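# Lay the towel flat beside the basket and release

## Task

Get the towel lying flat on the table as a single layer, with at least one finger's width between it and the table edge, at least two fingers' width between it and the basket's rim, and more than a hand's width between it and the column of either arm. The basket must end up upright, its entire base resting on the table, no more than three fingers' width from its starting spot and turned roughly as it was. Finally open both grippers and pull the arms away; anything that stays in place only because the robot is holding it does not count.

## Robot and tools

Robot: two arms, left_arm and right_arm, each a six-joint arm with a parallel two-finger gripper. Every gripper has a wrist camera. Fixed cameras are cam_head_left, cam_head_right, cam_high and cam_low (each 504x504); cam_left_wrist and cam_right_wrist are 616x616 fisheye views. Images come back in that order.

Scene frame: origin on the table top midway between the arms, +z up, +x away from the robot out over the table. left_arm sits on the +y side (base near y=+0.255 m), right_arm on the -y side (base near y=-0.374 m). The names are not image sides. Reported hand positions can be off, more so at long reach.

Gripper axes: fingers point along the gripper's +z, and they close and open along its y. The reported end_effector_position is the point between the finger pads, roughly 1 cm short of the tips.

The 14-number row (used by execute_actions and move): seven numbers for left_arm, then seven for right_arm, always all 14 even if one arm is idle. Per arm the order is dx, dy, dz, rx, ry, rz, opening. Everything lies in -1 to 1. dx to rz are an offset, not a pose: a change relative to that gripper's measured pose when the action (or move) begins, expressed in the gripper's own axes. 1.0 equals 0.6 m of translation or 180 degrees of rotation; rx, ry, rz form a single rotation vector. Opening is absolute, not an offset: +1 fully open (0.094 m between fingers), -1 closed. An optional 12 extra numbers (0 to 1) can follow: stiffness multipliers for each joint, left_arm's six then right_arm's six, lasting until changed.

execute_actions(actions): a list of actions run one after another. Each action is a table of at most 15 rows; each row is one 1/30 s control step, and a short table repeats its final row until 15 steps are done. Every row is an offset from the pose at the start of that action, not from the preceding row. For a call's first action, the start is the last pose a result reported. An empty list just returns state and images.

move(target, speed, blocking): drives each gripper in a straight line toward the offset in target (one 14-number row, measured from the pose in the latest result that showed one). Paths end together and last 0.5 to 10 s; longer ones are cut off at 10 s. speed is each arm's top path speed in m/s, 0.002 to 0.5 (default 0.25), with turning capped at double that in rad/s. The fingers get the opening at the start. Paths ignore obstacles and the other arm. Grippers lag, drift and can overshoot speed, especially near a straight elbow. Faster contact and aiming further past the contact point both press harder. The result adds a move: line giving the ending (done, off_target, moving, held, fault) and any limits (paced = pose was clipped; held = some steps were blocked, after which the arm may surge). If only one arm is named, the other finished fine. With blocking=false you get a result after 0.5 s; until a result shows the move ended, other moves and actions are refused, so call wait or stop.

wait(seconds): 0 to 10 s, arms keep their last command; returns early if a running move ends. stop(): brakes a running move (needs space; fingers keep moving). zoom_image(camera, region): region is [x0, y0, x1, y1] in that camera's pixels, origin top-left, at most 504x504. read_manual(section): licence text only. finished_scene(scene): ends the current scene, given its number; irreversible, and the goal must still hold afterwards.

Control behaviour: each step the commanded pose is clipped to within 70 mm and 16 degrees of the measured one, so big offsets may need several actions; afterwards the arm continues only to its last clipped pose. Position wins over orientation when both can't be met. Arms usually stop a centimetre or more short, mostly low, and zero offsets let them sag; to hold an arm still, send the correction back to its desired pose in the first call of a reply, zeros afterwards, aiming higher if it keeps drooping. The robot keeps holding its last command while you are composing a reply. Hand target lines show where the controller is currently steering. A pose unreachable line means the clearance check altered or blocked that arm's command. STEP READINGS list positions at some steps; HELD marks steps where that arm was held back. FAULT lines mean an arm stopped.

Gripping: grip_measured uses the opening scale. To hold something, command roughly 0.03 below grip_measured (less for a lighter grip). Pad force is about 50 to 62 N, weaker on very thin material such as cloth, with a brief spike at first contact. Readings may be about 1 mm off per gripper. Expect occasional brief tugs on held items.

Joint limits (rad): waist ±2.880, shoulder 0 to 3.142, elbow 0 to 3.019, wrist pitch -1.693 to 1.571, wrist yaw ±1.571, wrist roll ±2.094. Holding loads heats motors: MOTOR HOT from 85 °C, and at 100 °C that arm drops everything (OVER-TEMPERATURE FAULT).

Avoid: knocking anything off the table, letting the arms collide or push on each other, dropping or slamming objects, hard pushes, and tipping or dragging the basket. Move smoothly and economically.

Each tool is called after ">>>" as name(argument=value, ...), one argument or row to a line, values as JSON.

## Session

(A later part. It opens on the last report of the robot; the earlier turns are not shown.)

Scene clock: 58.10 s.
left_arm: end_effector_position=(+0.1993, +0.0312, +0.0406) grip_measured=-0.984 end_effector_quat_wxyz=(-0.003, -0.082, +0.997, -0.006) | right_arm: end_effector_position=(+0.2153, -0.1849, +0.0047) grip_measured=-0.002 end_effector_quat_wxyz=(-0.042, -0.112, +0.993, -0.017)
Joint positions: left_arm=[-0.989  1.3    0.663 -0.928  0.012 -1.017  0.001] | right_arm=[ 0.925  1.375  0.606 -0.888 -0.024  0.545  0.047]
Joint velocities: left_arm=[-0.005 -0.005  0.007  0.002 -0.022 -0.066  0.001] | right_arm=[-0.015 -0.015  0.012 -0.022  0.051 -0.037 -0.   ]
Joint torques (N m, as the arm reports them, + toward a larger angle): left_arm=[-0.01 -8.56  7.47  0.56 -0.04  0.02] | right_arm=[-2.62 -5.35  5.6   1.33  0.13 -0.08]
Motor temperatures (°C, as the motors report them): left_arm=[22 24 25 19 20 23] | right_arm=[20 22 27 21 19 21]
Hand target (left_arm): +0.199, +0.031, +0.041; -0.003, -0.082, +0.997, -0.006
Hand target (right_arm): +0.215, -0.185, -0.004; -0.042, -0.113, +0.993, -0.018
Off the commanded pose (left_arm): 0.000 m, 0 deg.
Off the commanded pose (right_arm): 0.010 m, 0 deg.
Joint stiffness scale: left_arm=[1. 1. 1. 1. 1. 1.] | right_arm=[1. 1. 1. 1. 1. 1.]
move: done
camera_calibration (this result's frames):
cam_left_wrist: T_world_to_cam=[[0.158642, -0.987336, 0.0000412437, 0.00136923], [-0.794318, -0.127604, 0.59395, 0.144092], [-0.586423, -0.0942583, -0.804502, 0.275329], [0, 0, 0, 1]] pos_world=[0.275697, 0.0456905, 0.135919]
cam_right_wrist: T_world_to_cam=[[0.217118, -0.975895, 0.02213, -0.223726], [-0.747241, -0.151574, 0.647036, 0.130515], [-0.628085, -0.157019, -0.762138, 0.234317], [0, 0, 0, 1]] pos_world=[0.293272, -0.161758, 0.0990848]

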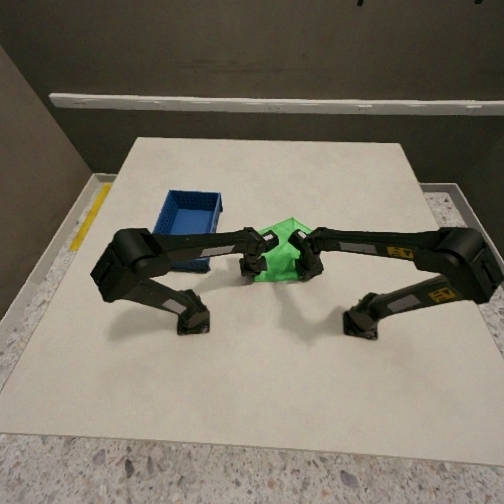

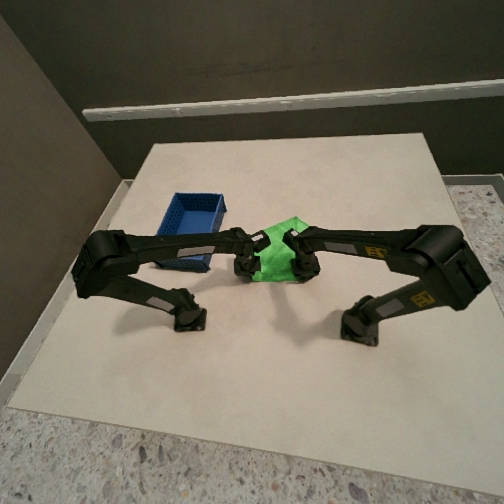

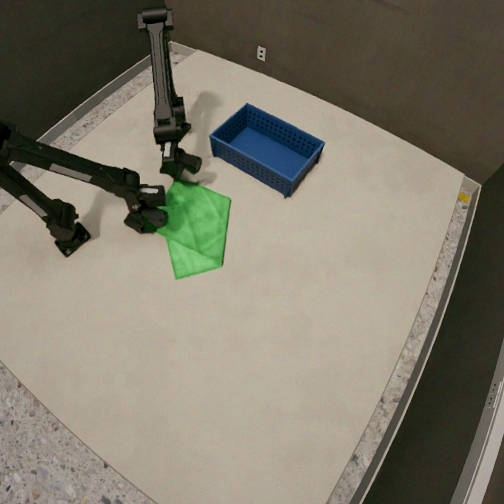

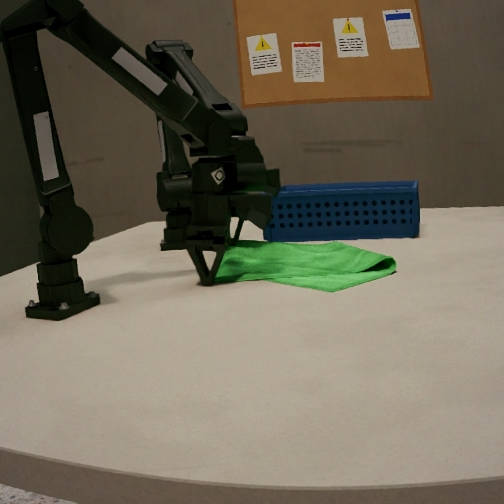

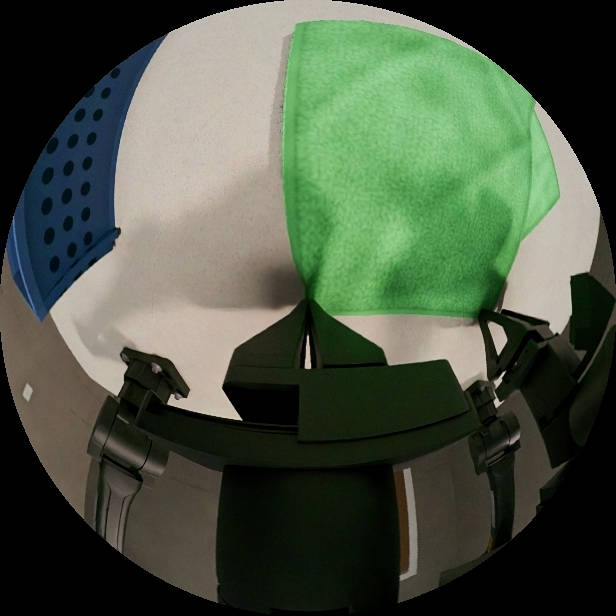

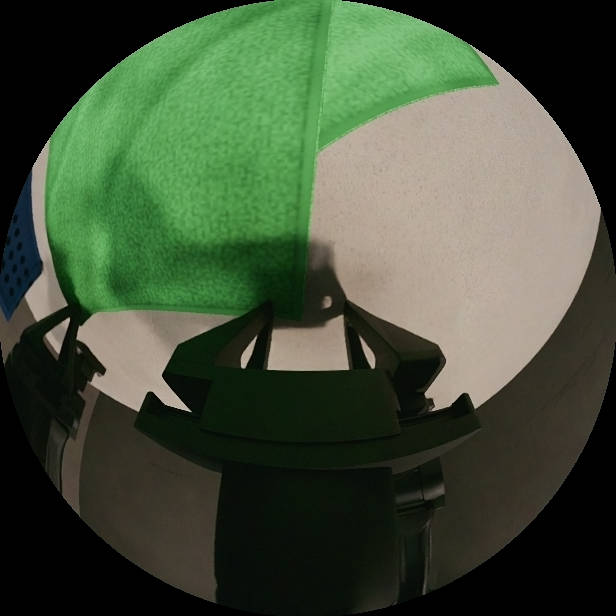

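>>> move(
  target=[0,0,0,0,0,0,-1,-0.035,0.035,-0.035,0,0,0,0],
  speed=0.06,
)

>>> move(
  target=[0,0,0,0,0,0,-1,-0.01,0.01,0.04,0,0,0,0],
  speed=0.05,
)

Scene clock: 62.00 s.
left_arm: end_effector_position=(+0.1993, +0.0312, +0.0406) grip_measured=-0.984 end_effector_quat_wxyz=(-0.003, -0.082, +0.997, -0.006) | right_arm: end_effector_position=(+0.2277, -0.1685, +0.0185) grip_measured=-0.002 end_effector_quat_wxyz=(-0.043, -0.114, +0.992, -0.019)
Joint positions: left_arm=[-0.989  1.3    0.663 -0.928  0.012 -1.017  0.001] | right_arm=[ 0.936  1.397  0.677 -0.941 -0.024  0.554  0.047]
Joint velocities: left_arm=[-0.005  0.015 -0.002  0.007 -0.007  0.007  0.   ] | right_arm=[-0.005 -0.005 -0.002  0.002  0.022 -0.022  0.   ]
Joint torques (N m, as the arm reports them, + toward a larger angle): left_arm=[-0.04 -8.59  7.49  0.55 -0.03  0.02] | right_arm=[-1.59 -7.22  9.4  -0.38  0.05  0.02]
Motor temperatures (°C, as the motors report them): left_arm=[22 24 25 19 20 23] | right_arm=[20 22 26 21 19 21]
Hand target (left_arm): +0.199, +0.031, +0.041; -0.003, -0.082, +0.997, -0.006
Hand target (right_arm): +0.233, -0.159, +0.023; -0.041, -0.113, +0.993, -0.017
Off the commanded pose (left_arm): 0.000 m, 0 deg.
Off the commanded pose (right_arm): 0.012 m, 0 deg.
Joint stiffness scale: left_arm=[1. 1. 1. 1. 1. 1.] | right_arm=[1. 1. 1. 1. 1. 1.]
move: off_target (right_arm)
camera_calibration (this result's frames):
cam_left_wrist: T_world_to_cam=[[0.158642, -0.987336, 0.0000412437, 0.00136923], [-0.794318, -0.127604, 0.59395, 0.144092], [-0.586423, -0.0942583, -0.804502, 0.275329], [0, 0, 0, 1]] pos_world=[0.275697, 0.0456905, 0.135919]
cam_right_wrist: T_world_to_cam=[[0.219433, -0.975315, 0.0246808, -0.211251], [-0.745548, -0.151314, 0.649047, 0.132895], [-0.629291, -0.160823, -0.760348, 0.254803], [0, 0, 0, 1]] pos_world=[0.30578, -0.144949, 0.112698]

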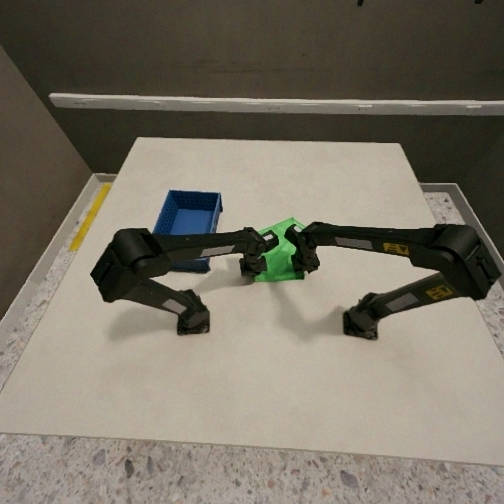

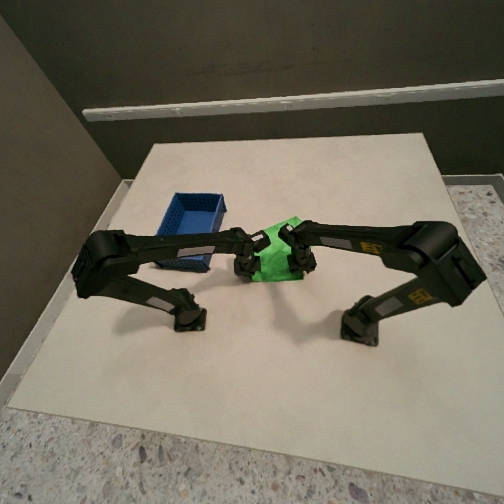

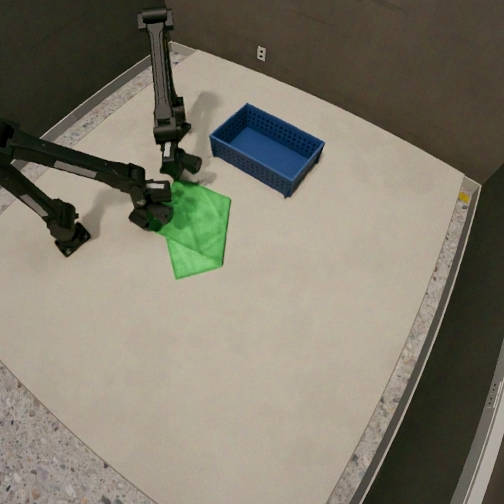

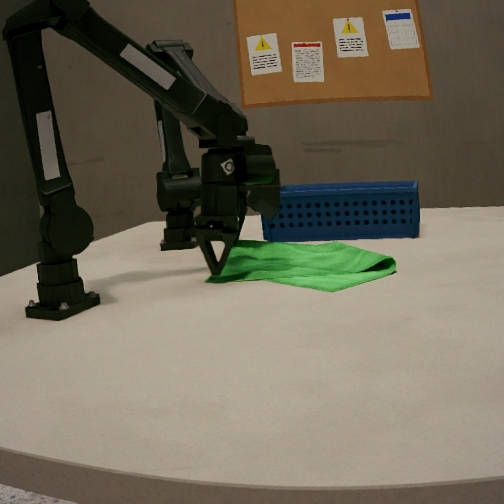

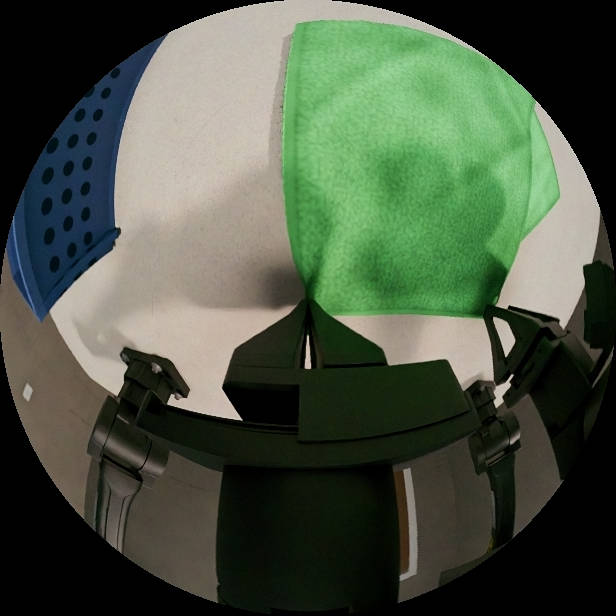

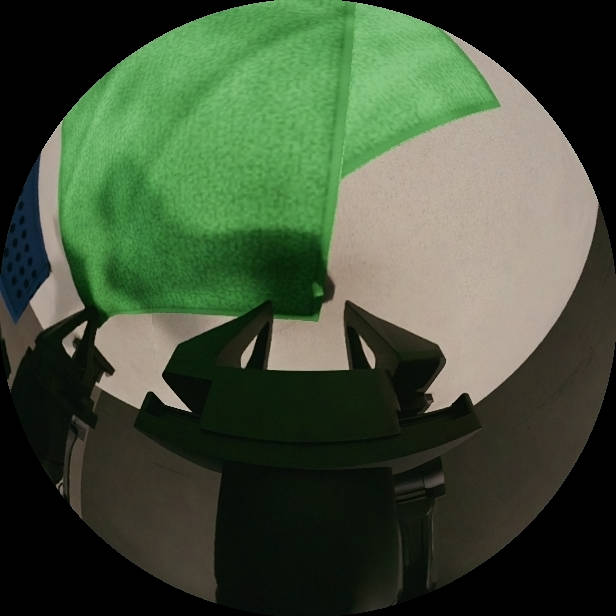

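Scene clock: 62.73 s.
left_arm: end_effector_position=(+0.1993, +0.0312, +0.0406) grip_measured=-0.984 end_effector_quat_wxyz=(-0.003, -0.082, +0.997, -0.006) | right_arm: end_effector_position=(+0.2307, -0.1652, +0.0045) grip_measured=-0.002 end_effector_quat_wxyz=(-0.042, -0.114, +0.993, -0.017)
Joint positions: left_arm=[-0.989  1.3    0.663 -0.928  0.012 -1.017  0.001] | right_arm=[ 0.936  1.438  0.67  -0.888 -0.025  0.554  0.047]
Joint velocities: left_arm=[-0.005 -0.015 -0.012 -0.012 -0.007  0.007  0.001] | right_arm=[ 0.005 -0.005  0.007  0.037 -0.066 -0.139  0.001]
Joint torques (N m, as the arm reports them, + toward a larger angle): left_arm=[-0.08 -8.68  7.45  0.56 -0.03  0.02] | right_arm=[-2.23 -6.18  6.09  1.24  0.16  0.  ]
Motor temperatures (°C, as the motors report them): left_arm=[22 24 25 19 20 23] | right_arm=[20 22 26 21 19 21]
Hand target (left_arm): +0.199, +0.031, +0.041; -0.003, -0.082, +0.997, -0.006
Hand target (right_arm): +0.230, -0.163, -0.005; -0.043, -0.114, +0.992, -0.019
Off the commanded pose (left_arm): 0.000 m, 0 deg.
Off the commanded pose (right_arm): 0.011 m, 0 deg.
Joint stiffness scale: left_arm=[1. 1. 1. 1. 1. 1.] | right_arm=[1. 1. 1. 1. 1. 1.]
move: off_target (right_arm)
camera_calibration (this result's frames):
cam_left_wrist: T_world_to_cam=[[0.158642, -0.987336, 0.0000412437, 0.00136923], [-0.794318, -0.127604, 0.59395, 0.144092], [-0.586423, -0.0942583, -0.804502, 0.275329], [0, 0, 0, 1]] pos_world=[0.275697, 0.0456905, 0.135919]
cam_right_wrist: T_world_to_cam=[[0.219259, -0.975437, 0.0211609, -0.208288], [-0.746802, -0.15383, 0.647011, 0.144559], [-0.627863, -0.157666, -0.762187, 0.24677], [0, 0, 0, 1]] pos_world=[0.308564, -0.142027, 0.0989618]

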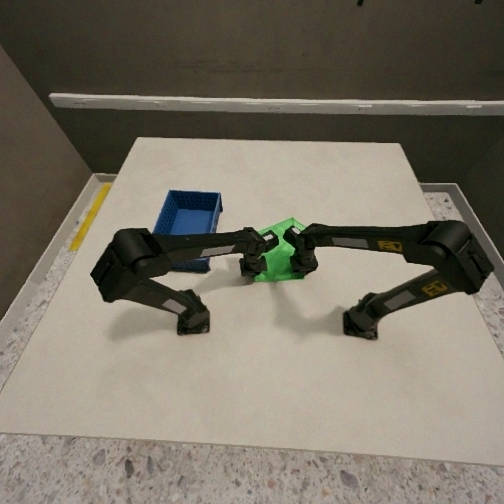

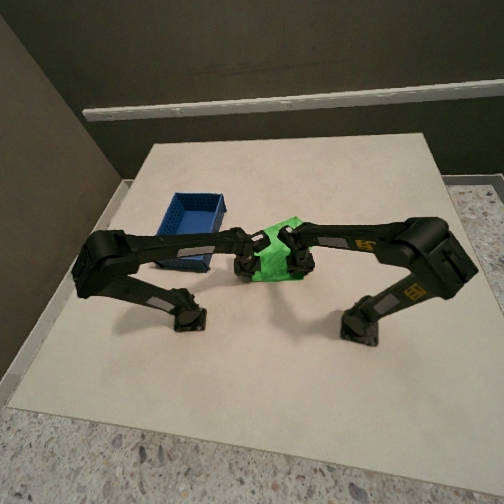

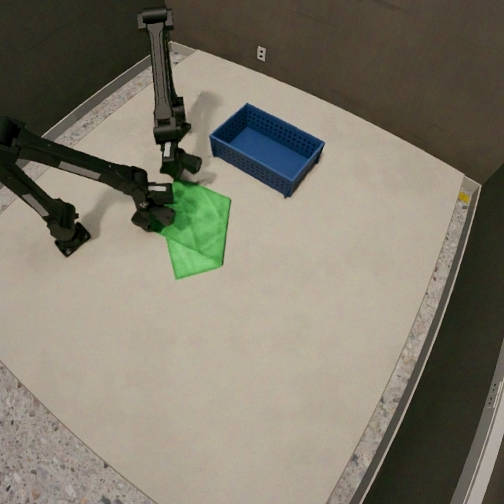

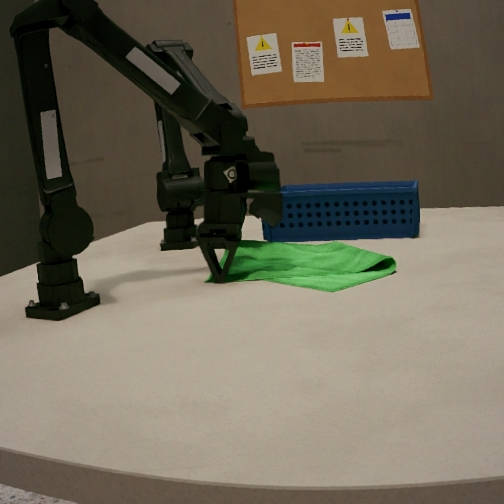

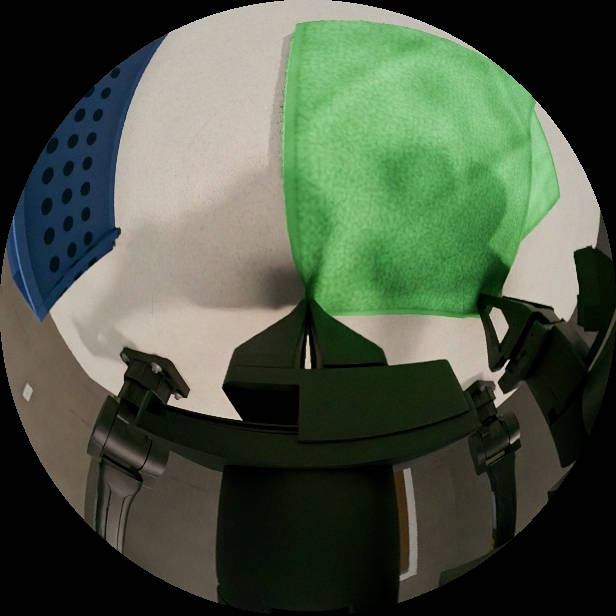

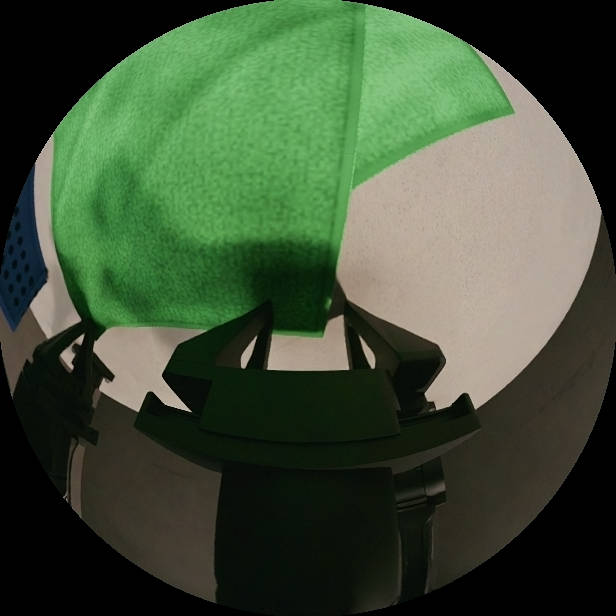

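>>> move(
  target=[0,0,0,0,0,0,-1,0,0,0.012,0,0,0,-1],
  speed=0.02,
)

>>> move(
  target=[-0.06,-0.02,-0.08,0,0,0,-1,-0.03,0.02,-0.14,0,0,0,-1],
  speed=0.08,
)

Scene clock: 66.13 s.
left_arm: end_effector_position=(+0.1993, +0.0312, +0.0406) grip_measured=-0.984 end_effector_quat_wxyz=(-0.003, -0.082, +0.997, -0.006) | right_arm: end_effector_position=(+0.2306, -0.1644, +0.0049) grip_measured=-0.992 end_effector_quat_wxyz=(-0.041, -0.114, +0.993, -0.014)
Joint positions: left_arm=[-0.989  1.3    0.663 -0.928  0.012 -1.017  0.001] | right_arm=[ 0.936  1.435  0.668 -0.885 -0.029  0.554  0.   ]
Joint velocities: left_arm=[-0.005 -0.005 -0.032 -0.012  0.051 -0.007  0.001] | right_arm=[ 0.005 -0.015 -0.002 -0.012  0.037  0.007 -0.001]
Joint torques (N m, as the arm reports them, + toward a larger angle): left_arm=[ 0.03 -8.78  7.48  0.56 -0.03  0.03] | right_arm=[-2.68 -7.29  6.03  0.85  0.24 -0.09]
Motor temperatures (°C, as the motors report them): left_arm=[22 24 25 19 20 23] | right_arm=[20 22 26 21 19 21]
Hand target (left_arm): +0.199, +0.031, +0.041; -0.003, -0.082, +0.997, -0.006
Hand target (right_arm): +0.230, -0.166, -0.002; -0.042, -0.113, +0.993, -0.017
Off the commanded pose (left_arm): 0.000 m, 0 deg.
Off the commanded pose (right_arm): 0.008 m, 0 deg.
Joint stiffness scale: left_arm=[1. 1. 1. 1. 1. 1.] | right_arm=[1. 1. 1. 1. 1. 1.]
move: done
camera_calibration (this result's frames):
cam_left_wrist: T_world_to_cam=[[0.158642, -0.987336, 0.0000412437, 0.00136923], [-0.794318, -0.127604, 0.59395, 0.144092], [-0.586423, -0.0942583, -0.804502, 0.275329], [0, 0, 0, 1]] pos_world=[0.275697, 0.0456905, 0.135919]
cam_right_wrist: T_world_to_cam=[[0.218955, -0.975613, 0.0154214, -0.207439], [-0.747734, -0.157616, 0.64502, 0.144016], [-0.626859, -0.152761, -0.76401, 0.247747], [0, 0, 0, 1]] pos_world=[0.308408, -0.141835, 0.0995867]

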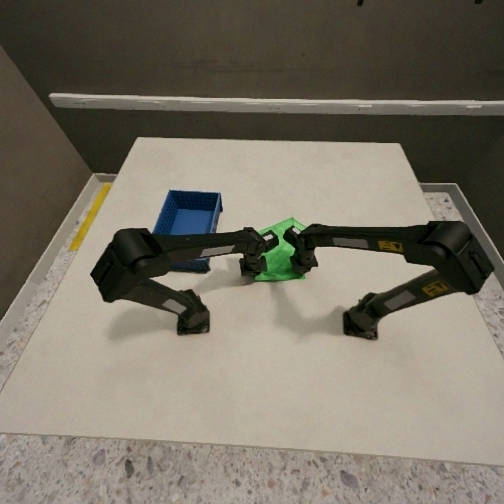

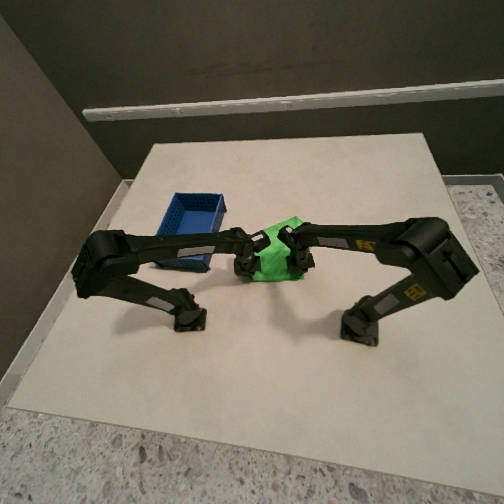

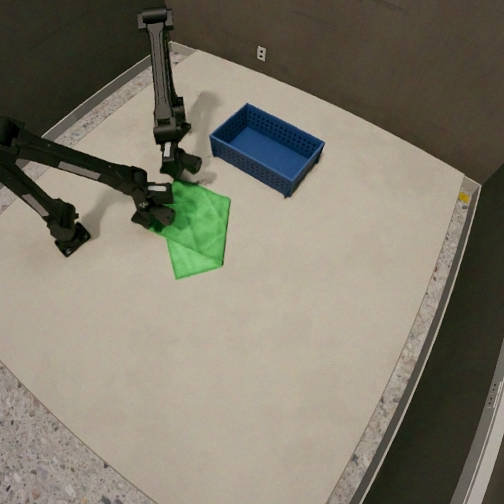

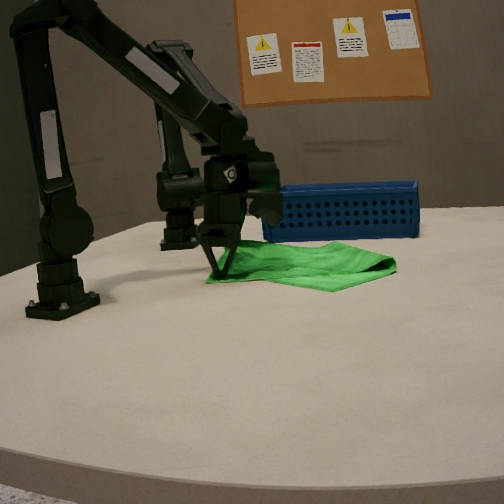

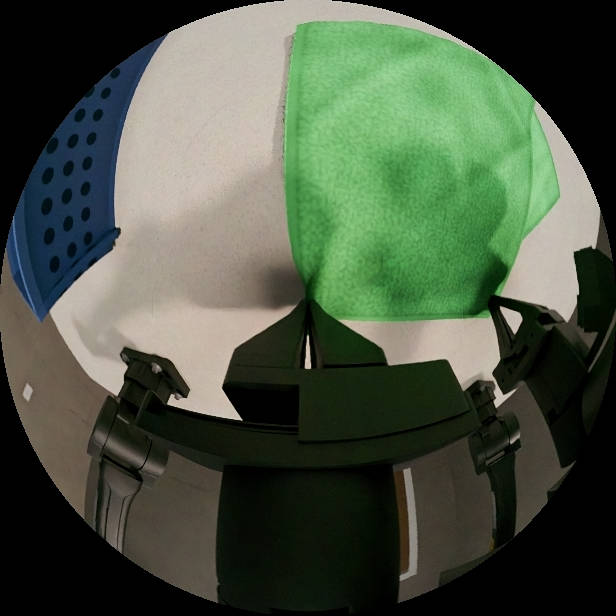

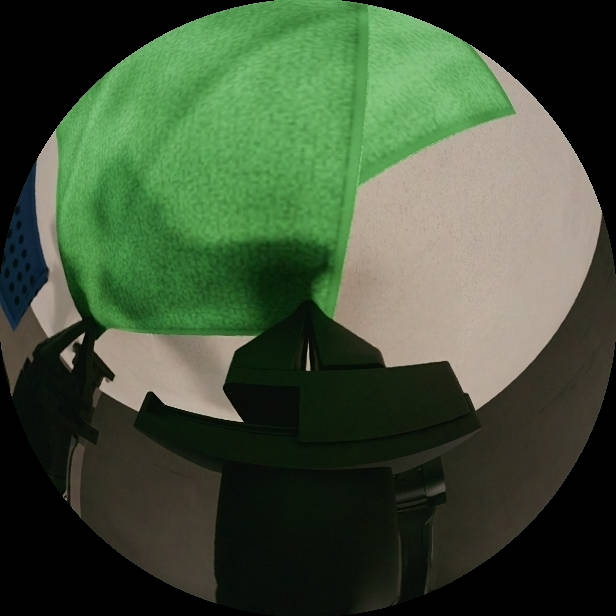

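Scene clock: 67.57 s.
left_arm: end_effector_position=(+0.2222, +0.0353, +0.0735) grip_measured=-0.984 end_effector_quat_wxyz=(-0.015, -0.085, +0.996, +0.008) | right_arm: end_effector_position=(+0.2427, -0.1524, +0.0742) grip_measured=-0.992 end_effector_quat_wxyz=(-0.051, -0.113, +0.992, -0.022)
Joint positions: left_arm=[-0.924  1.3    0.766 -1.069  0.012 -0.958  0.001] | right_arm=[ 0.936  1.359  0.819 -1.137 -0.029  0.554  0.   ]
Joint velocities: left_arm=[-0.005 -0.015 -0.007  0.002 -0.051  0.007 -0.001] | right_arm=[-0.005 -0.005 -0.007  0.002 -0.022  0.007  0.   ]
Joint torques (N m, as the arm reports them, + toward a larger angle): left_arm=[ 0.6  -9.82 11.36  0.21 -0.06  0.18] | right_arm=[-3.01 -8.98 10.81 -0.37  0.12 -0.16]
Motor temperatures (°C, as the motors report them): left_arm=[22 24 25 19 20 23] | right_arm=[20 22 26 21 19 21]
Hand target (left_arm): +0.236, +0.026, +0.089; -0.002, -0.082, +0.997, -0.006
Hand target (right_arm): +0.253, -0.146, +0.086; -0.040, -0.114, +0.993, -0.014
Off the commanded pose (left_arm): 0.023 m, 2 deg.
Off the commanded pose (right_arm): 0.017 m, 1 deg.
Joint stiffness scale: left_arm=[1. 1. 1. 1. 1. 1.] | right_arm=[1. 1. 1. 1. 1. 1.]
move: off_target (left_arm, right_arm)
camera_calibration (this result's frames):
cam_left_wrist: T_world_to_cam=[[0.164279, -0.985956, -0.0300468, 0.0026257], [-0.778062, -0.148243, 0.610445, 0.139169], [-0.606327, -0.0769052, -0.791488, 0.318473], [0, 0, 0, 1]] pos_world=[0.300949, 0.0477119, 0.167191]
cam_right_wrist: T_world_to_cam=[[0.219365, -0.975205, 0.0292345, -0.20053], [-0.735719, -0.145666, 0.661437, 0.10789], [-0.640778, -0.166605, -0.749431, 0.310245], [0, 0, 0, 1]] pos_world=[0.322164, -0.128153, 0.167008]

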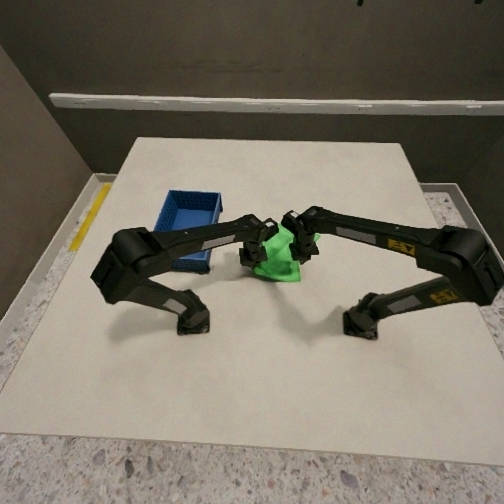

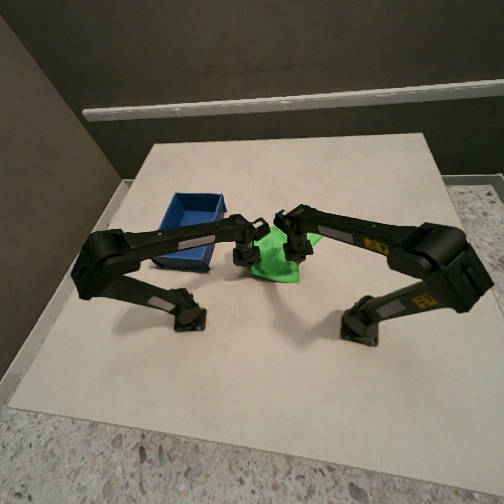

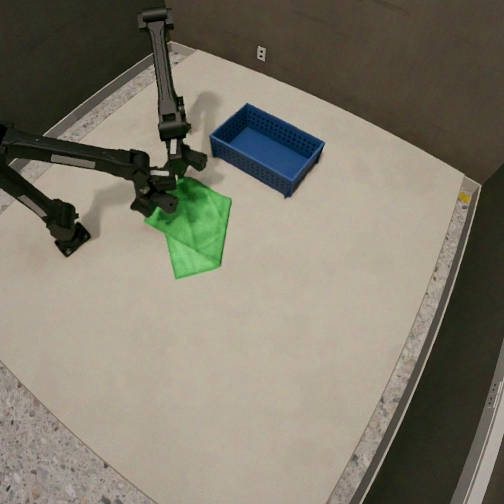

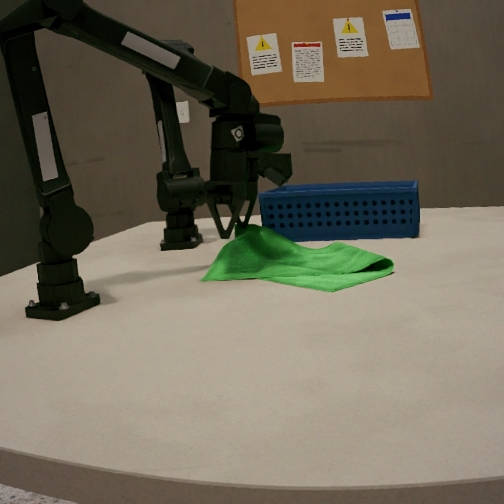

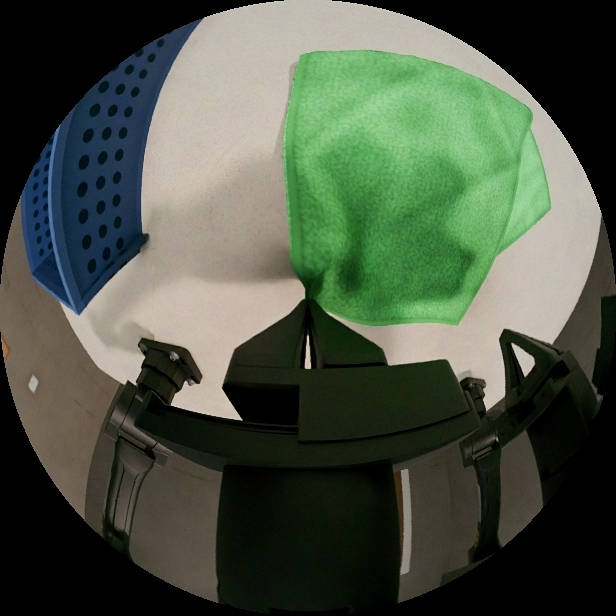

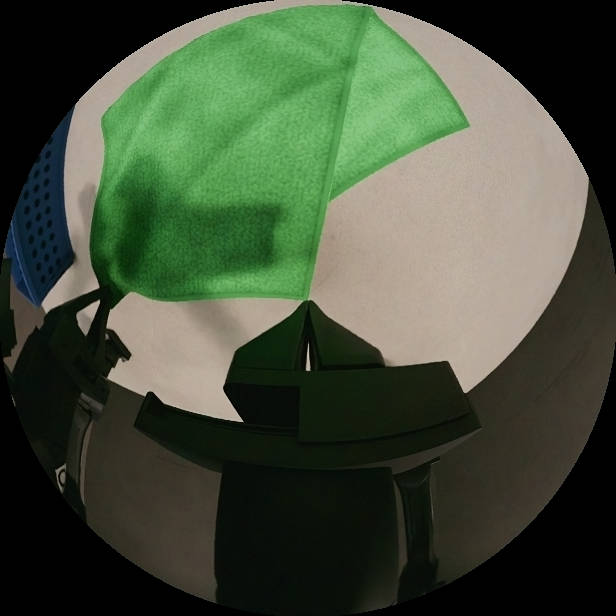

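>>> move(
  target=[-0.01,-0.01,-0.02,0,0,0,-1,0.04,0.0,0.075,-0.05,-0.03,0,0],
  speed=0.08,
)

Scene clock: 74.67 s.
left_arm: end_effector_position=(+0.2177, +0.0398, +0.0738) grip_measured=-0.984 end_effector_quat_wxyz=(-0.023, -0.085, +0.996, +0.018) | right_arm: end_effector_position=(+0.2123, -0.1637, +0.0304) grip_measured=-0.002 end_effector_quat_wxyz=(-0.019, -0.114, +0.992, +0.053)
Joint positions: left_arm=[-0.924  1.3    0.766 -1.094  0.012 -0.957  0.001] | right_arm=[ 0.936  1.264  0.594 -0.864 -0.107  0.557  0.047]
Joint velocities: left_arm=[-0.005 -0.015  0.017 -0.002 -0.051 -0.022 -0.   ] | right_arm=[-0.015 -0.005  0.007  0.027 -0.037  0.007 -0.   ]
Joint torques (N m, as the arm reports them, + toward a larger angle): left_arm=[ 0.28 -9.01 11.08  0.11 -0.05  0.05] | right_arm=[-2.2  -7.16  7.41  0.79 -0.08 -0.02]
Motor temperatures (°C, as the motors report them): left_arm=[22 24 26 19 20 23] | right_arm=[20 22 27 21 19 21]
Hand target (left_arm): +0.229, +0.030, +0.085; -0.014, -0.085, +0.996, +0.008
Hand target (right_arm): +0.215, -0.160, +0.032; -0.012, -0.110, +0.992, +0.061
Off the commanded pose (left_arm): 0.019 m, 1 deg.
Off the commanded pose (right_arm): 0.005 m, 1 deg.
Joint stiffness scale: left_arm=[1. 1. 1. 1. 1. 1.] | right_arm=[1. 1. 1. 1. 1. 1.]
move: off_target (left_arm)
camera_calibration (this result's frames):
cam_left_wrist: T_world_to_cam=[[0.162032, -0.985462, -0.0510969, 0.0098468], [-0.766994, -0.158352, 0.621808, 0.133317], [-0.620859, -0.061562, -0.781501, 0.318138], [0, 0, 0, 1]] pos_world=[0.298177, 0.0504, 0.166231]
cam_right_wrist: T_world_to_cam=[[0.21571, -0.96987, -0.113233, -0.197586], [-0.76625, -0.24001, 0.596034, 0.105967], [-0.605253, -0.0418053, -0.794935, 0.270363], [0, 0, 0, 1]] pos_world=[0.287456, -0.154897, 0.129387]

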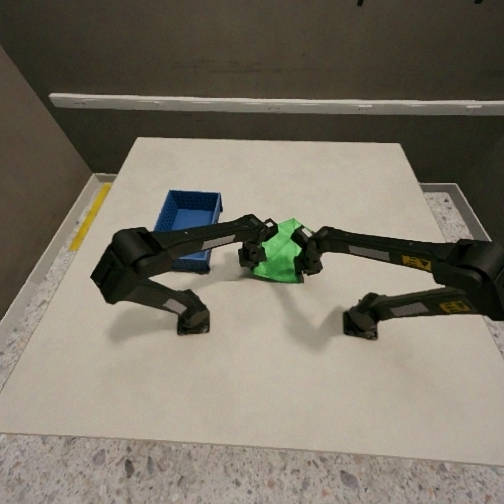

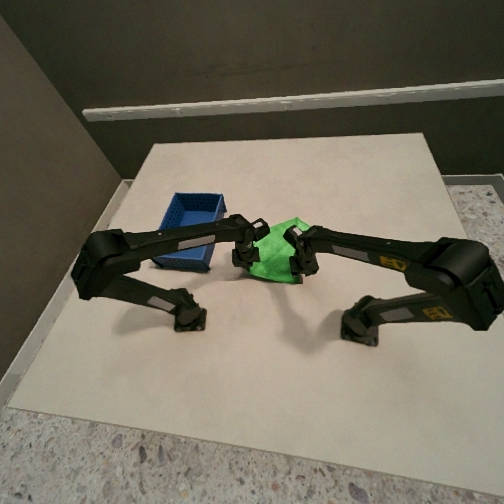

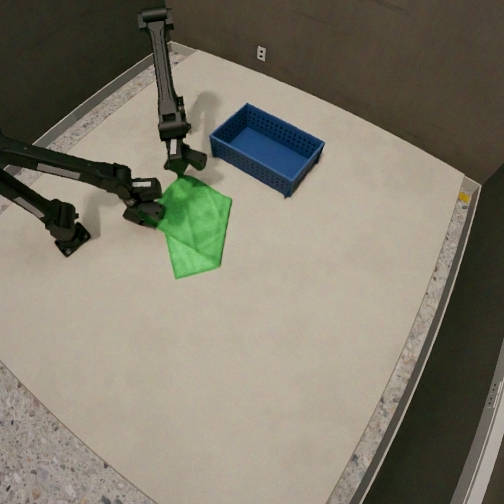

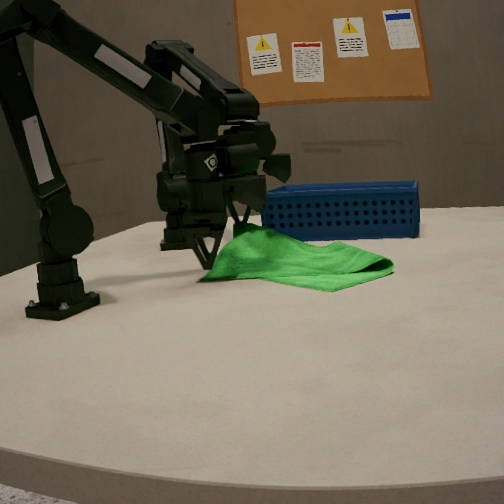

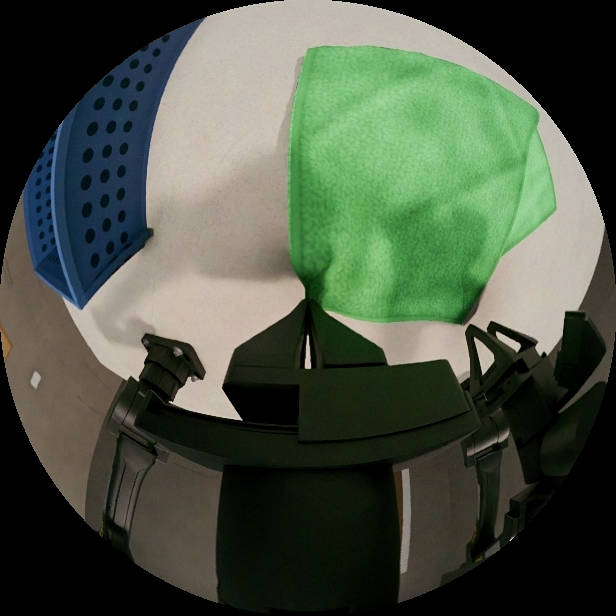

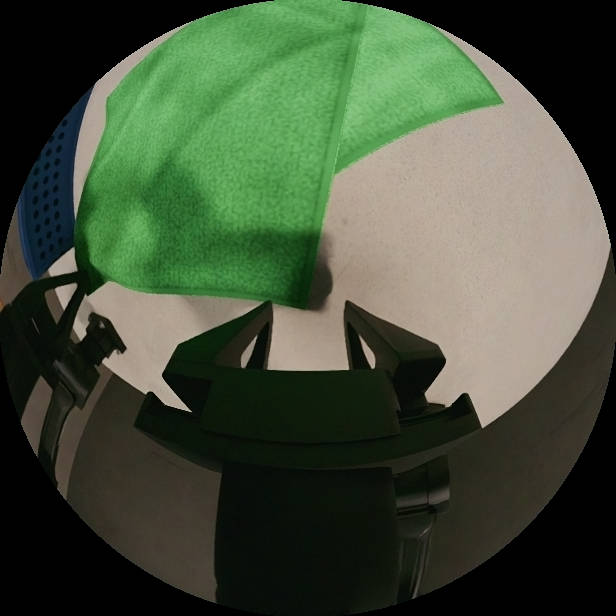

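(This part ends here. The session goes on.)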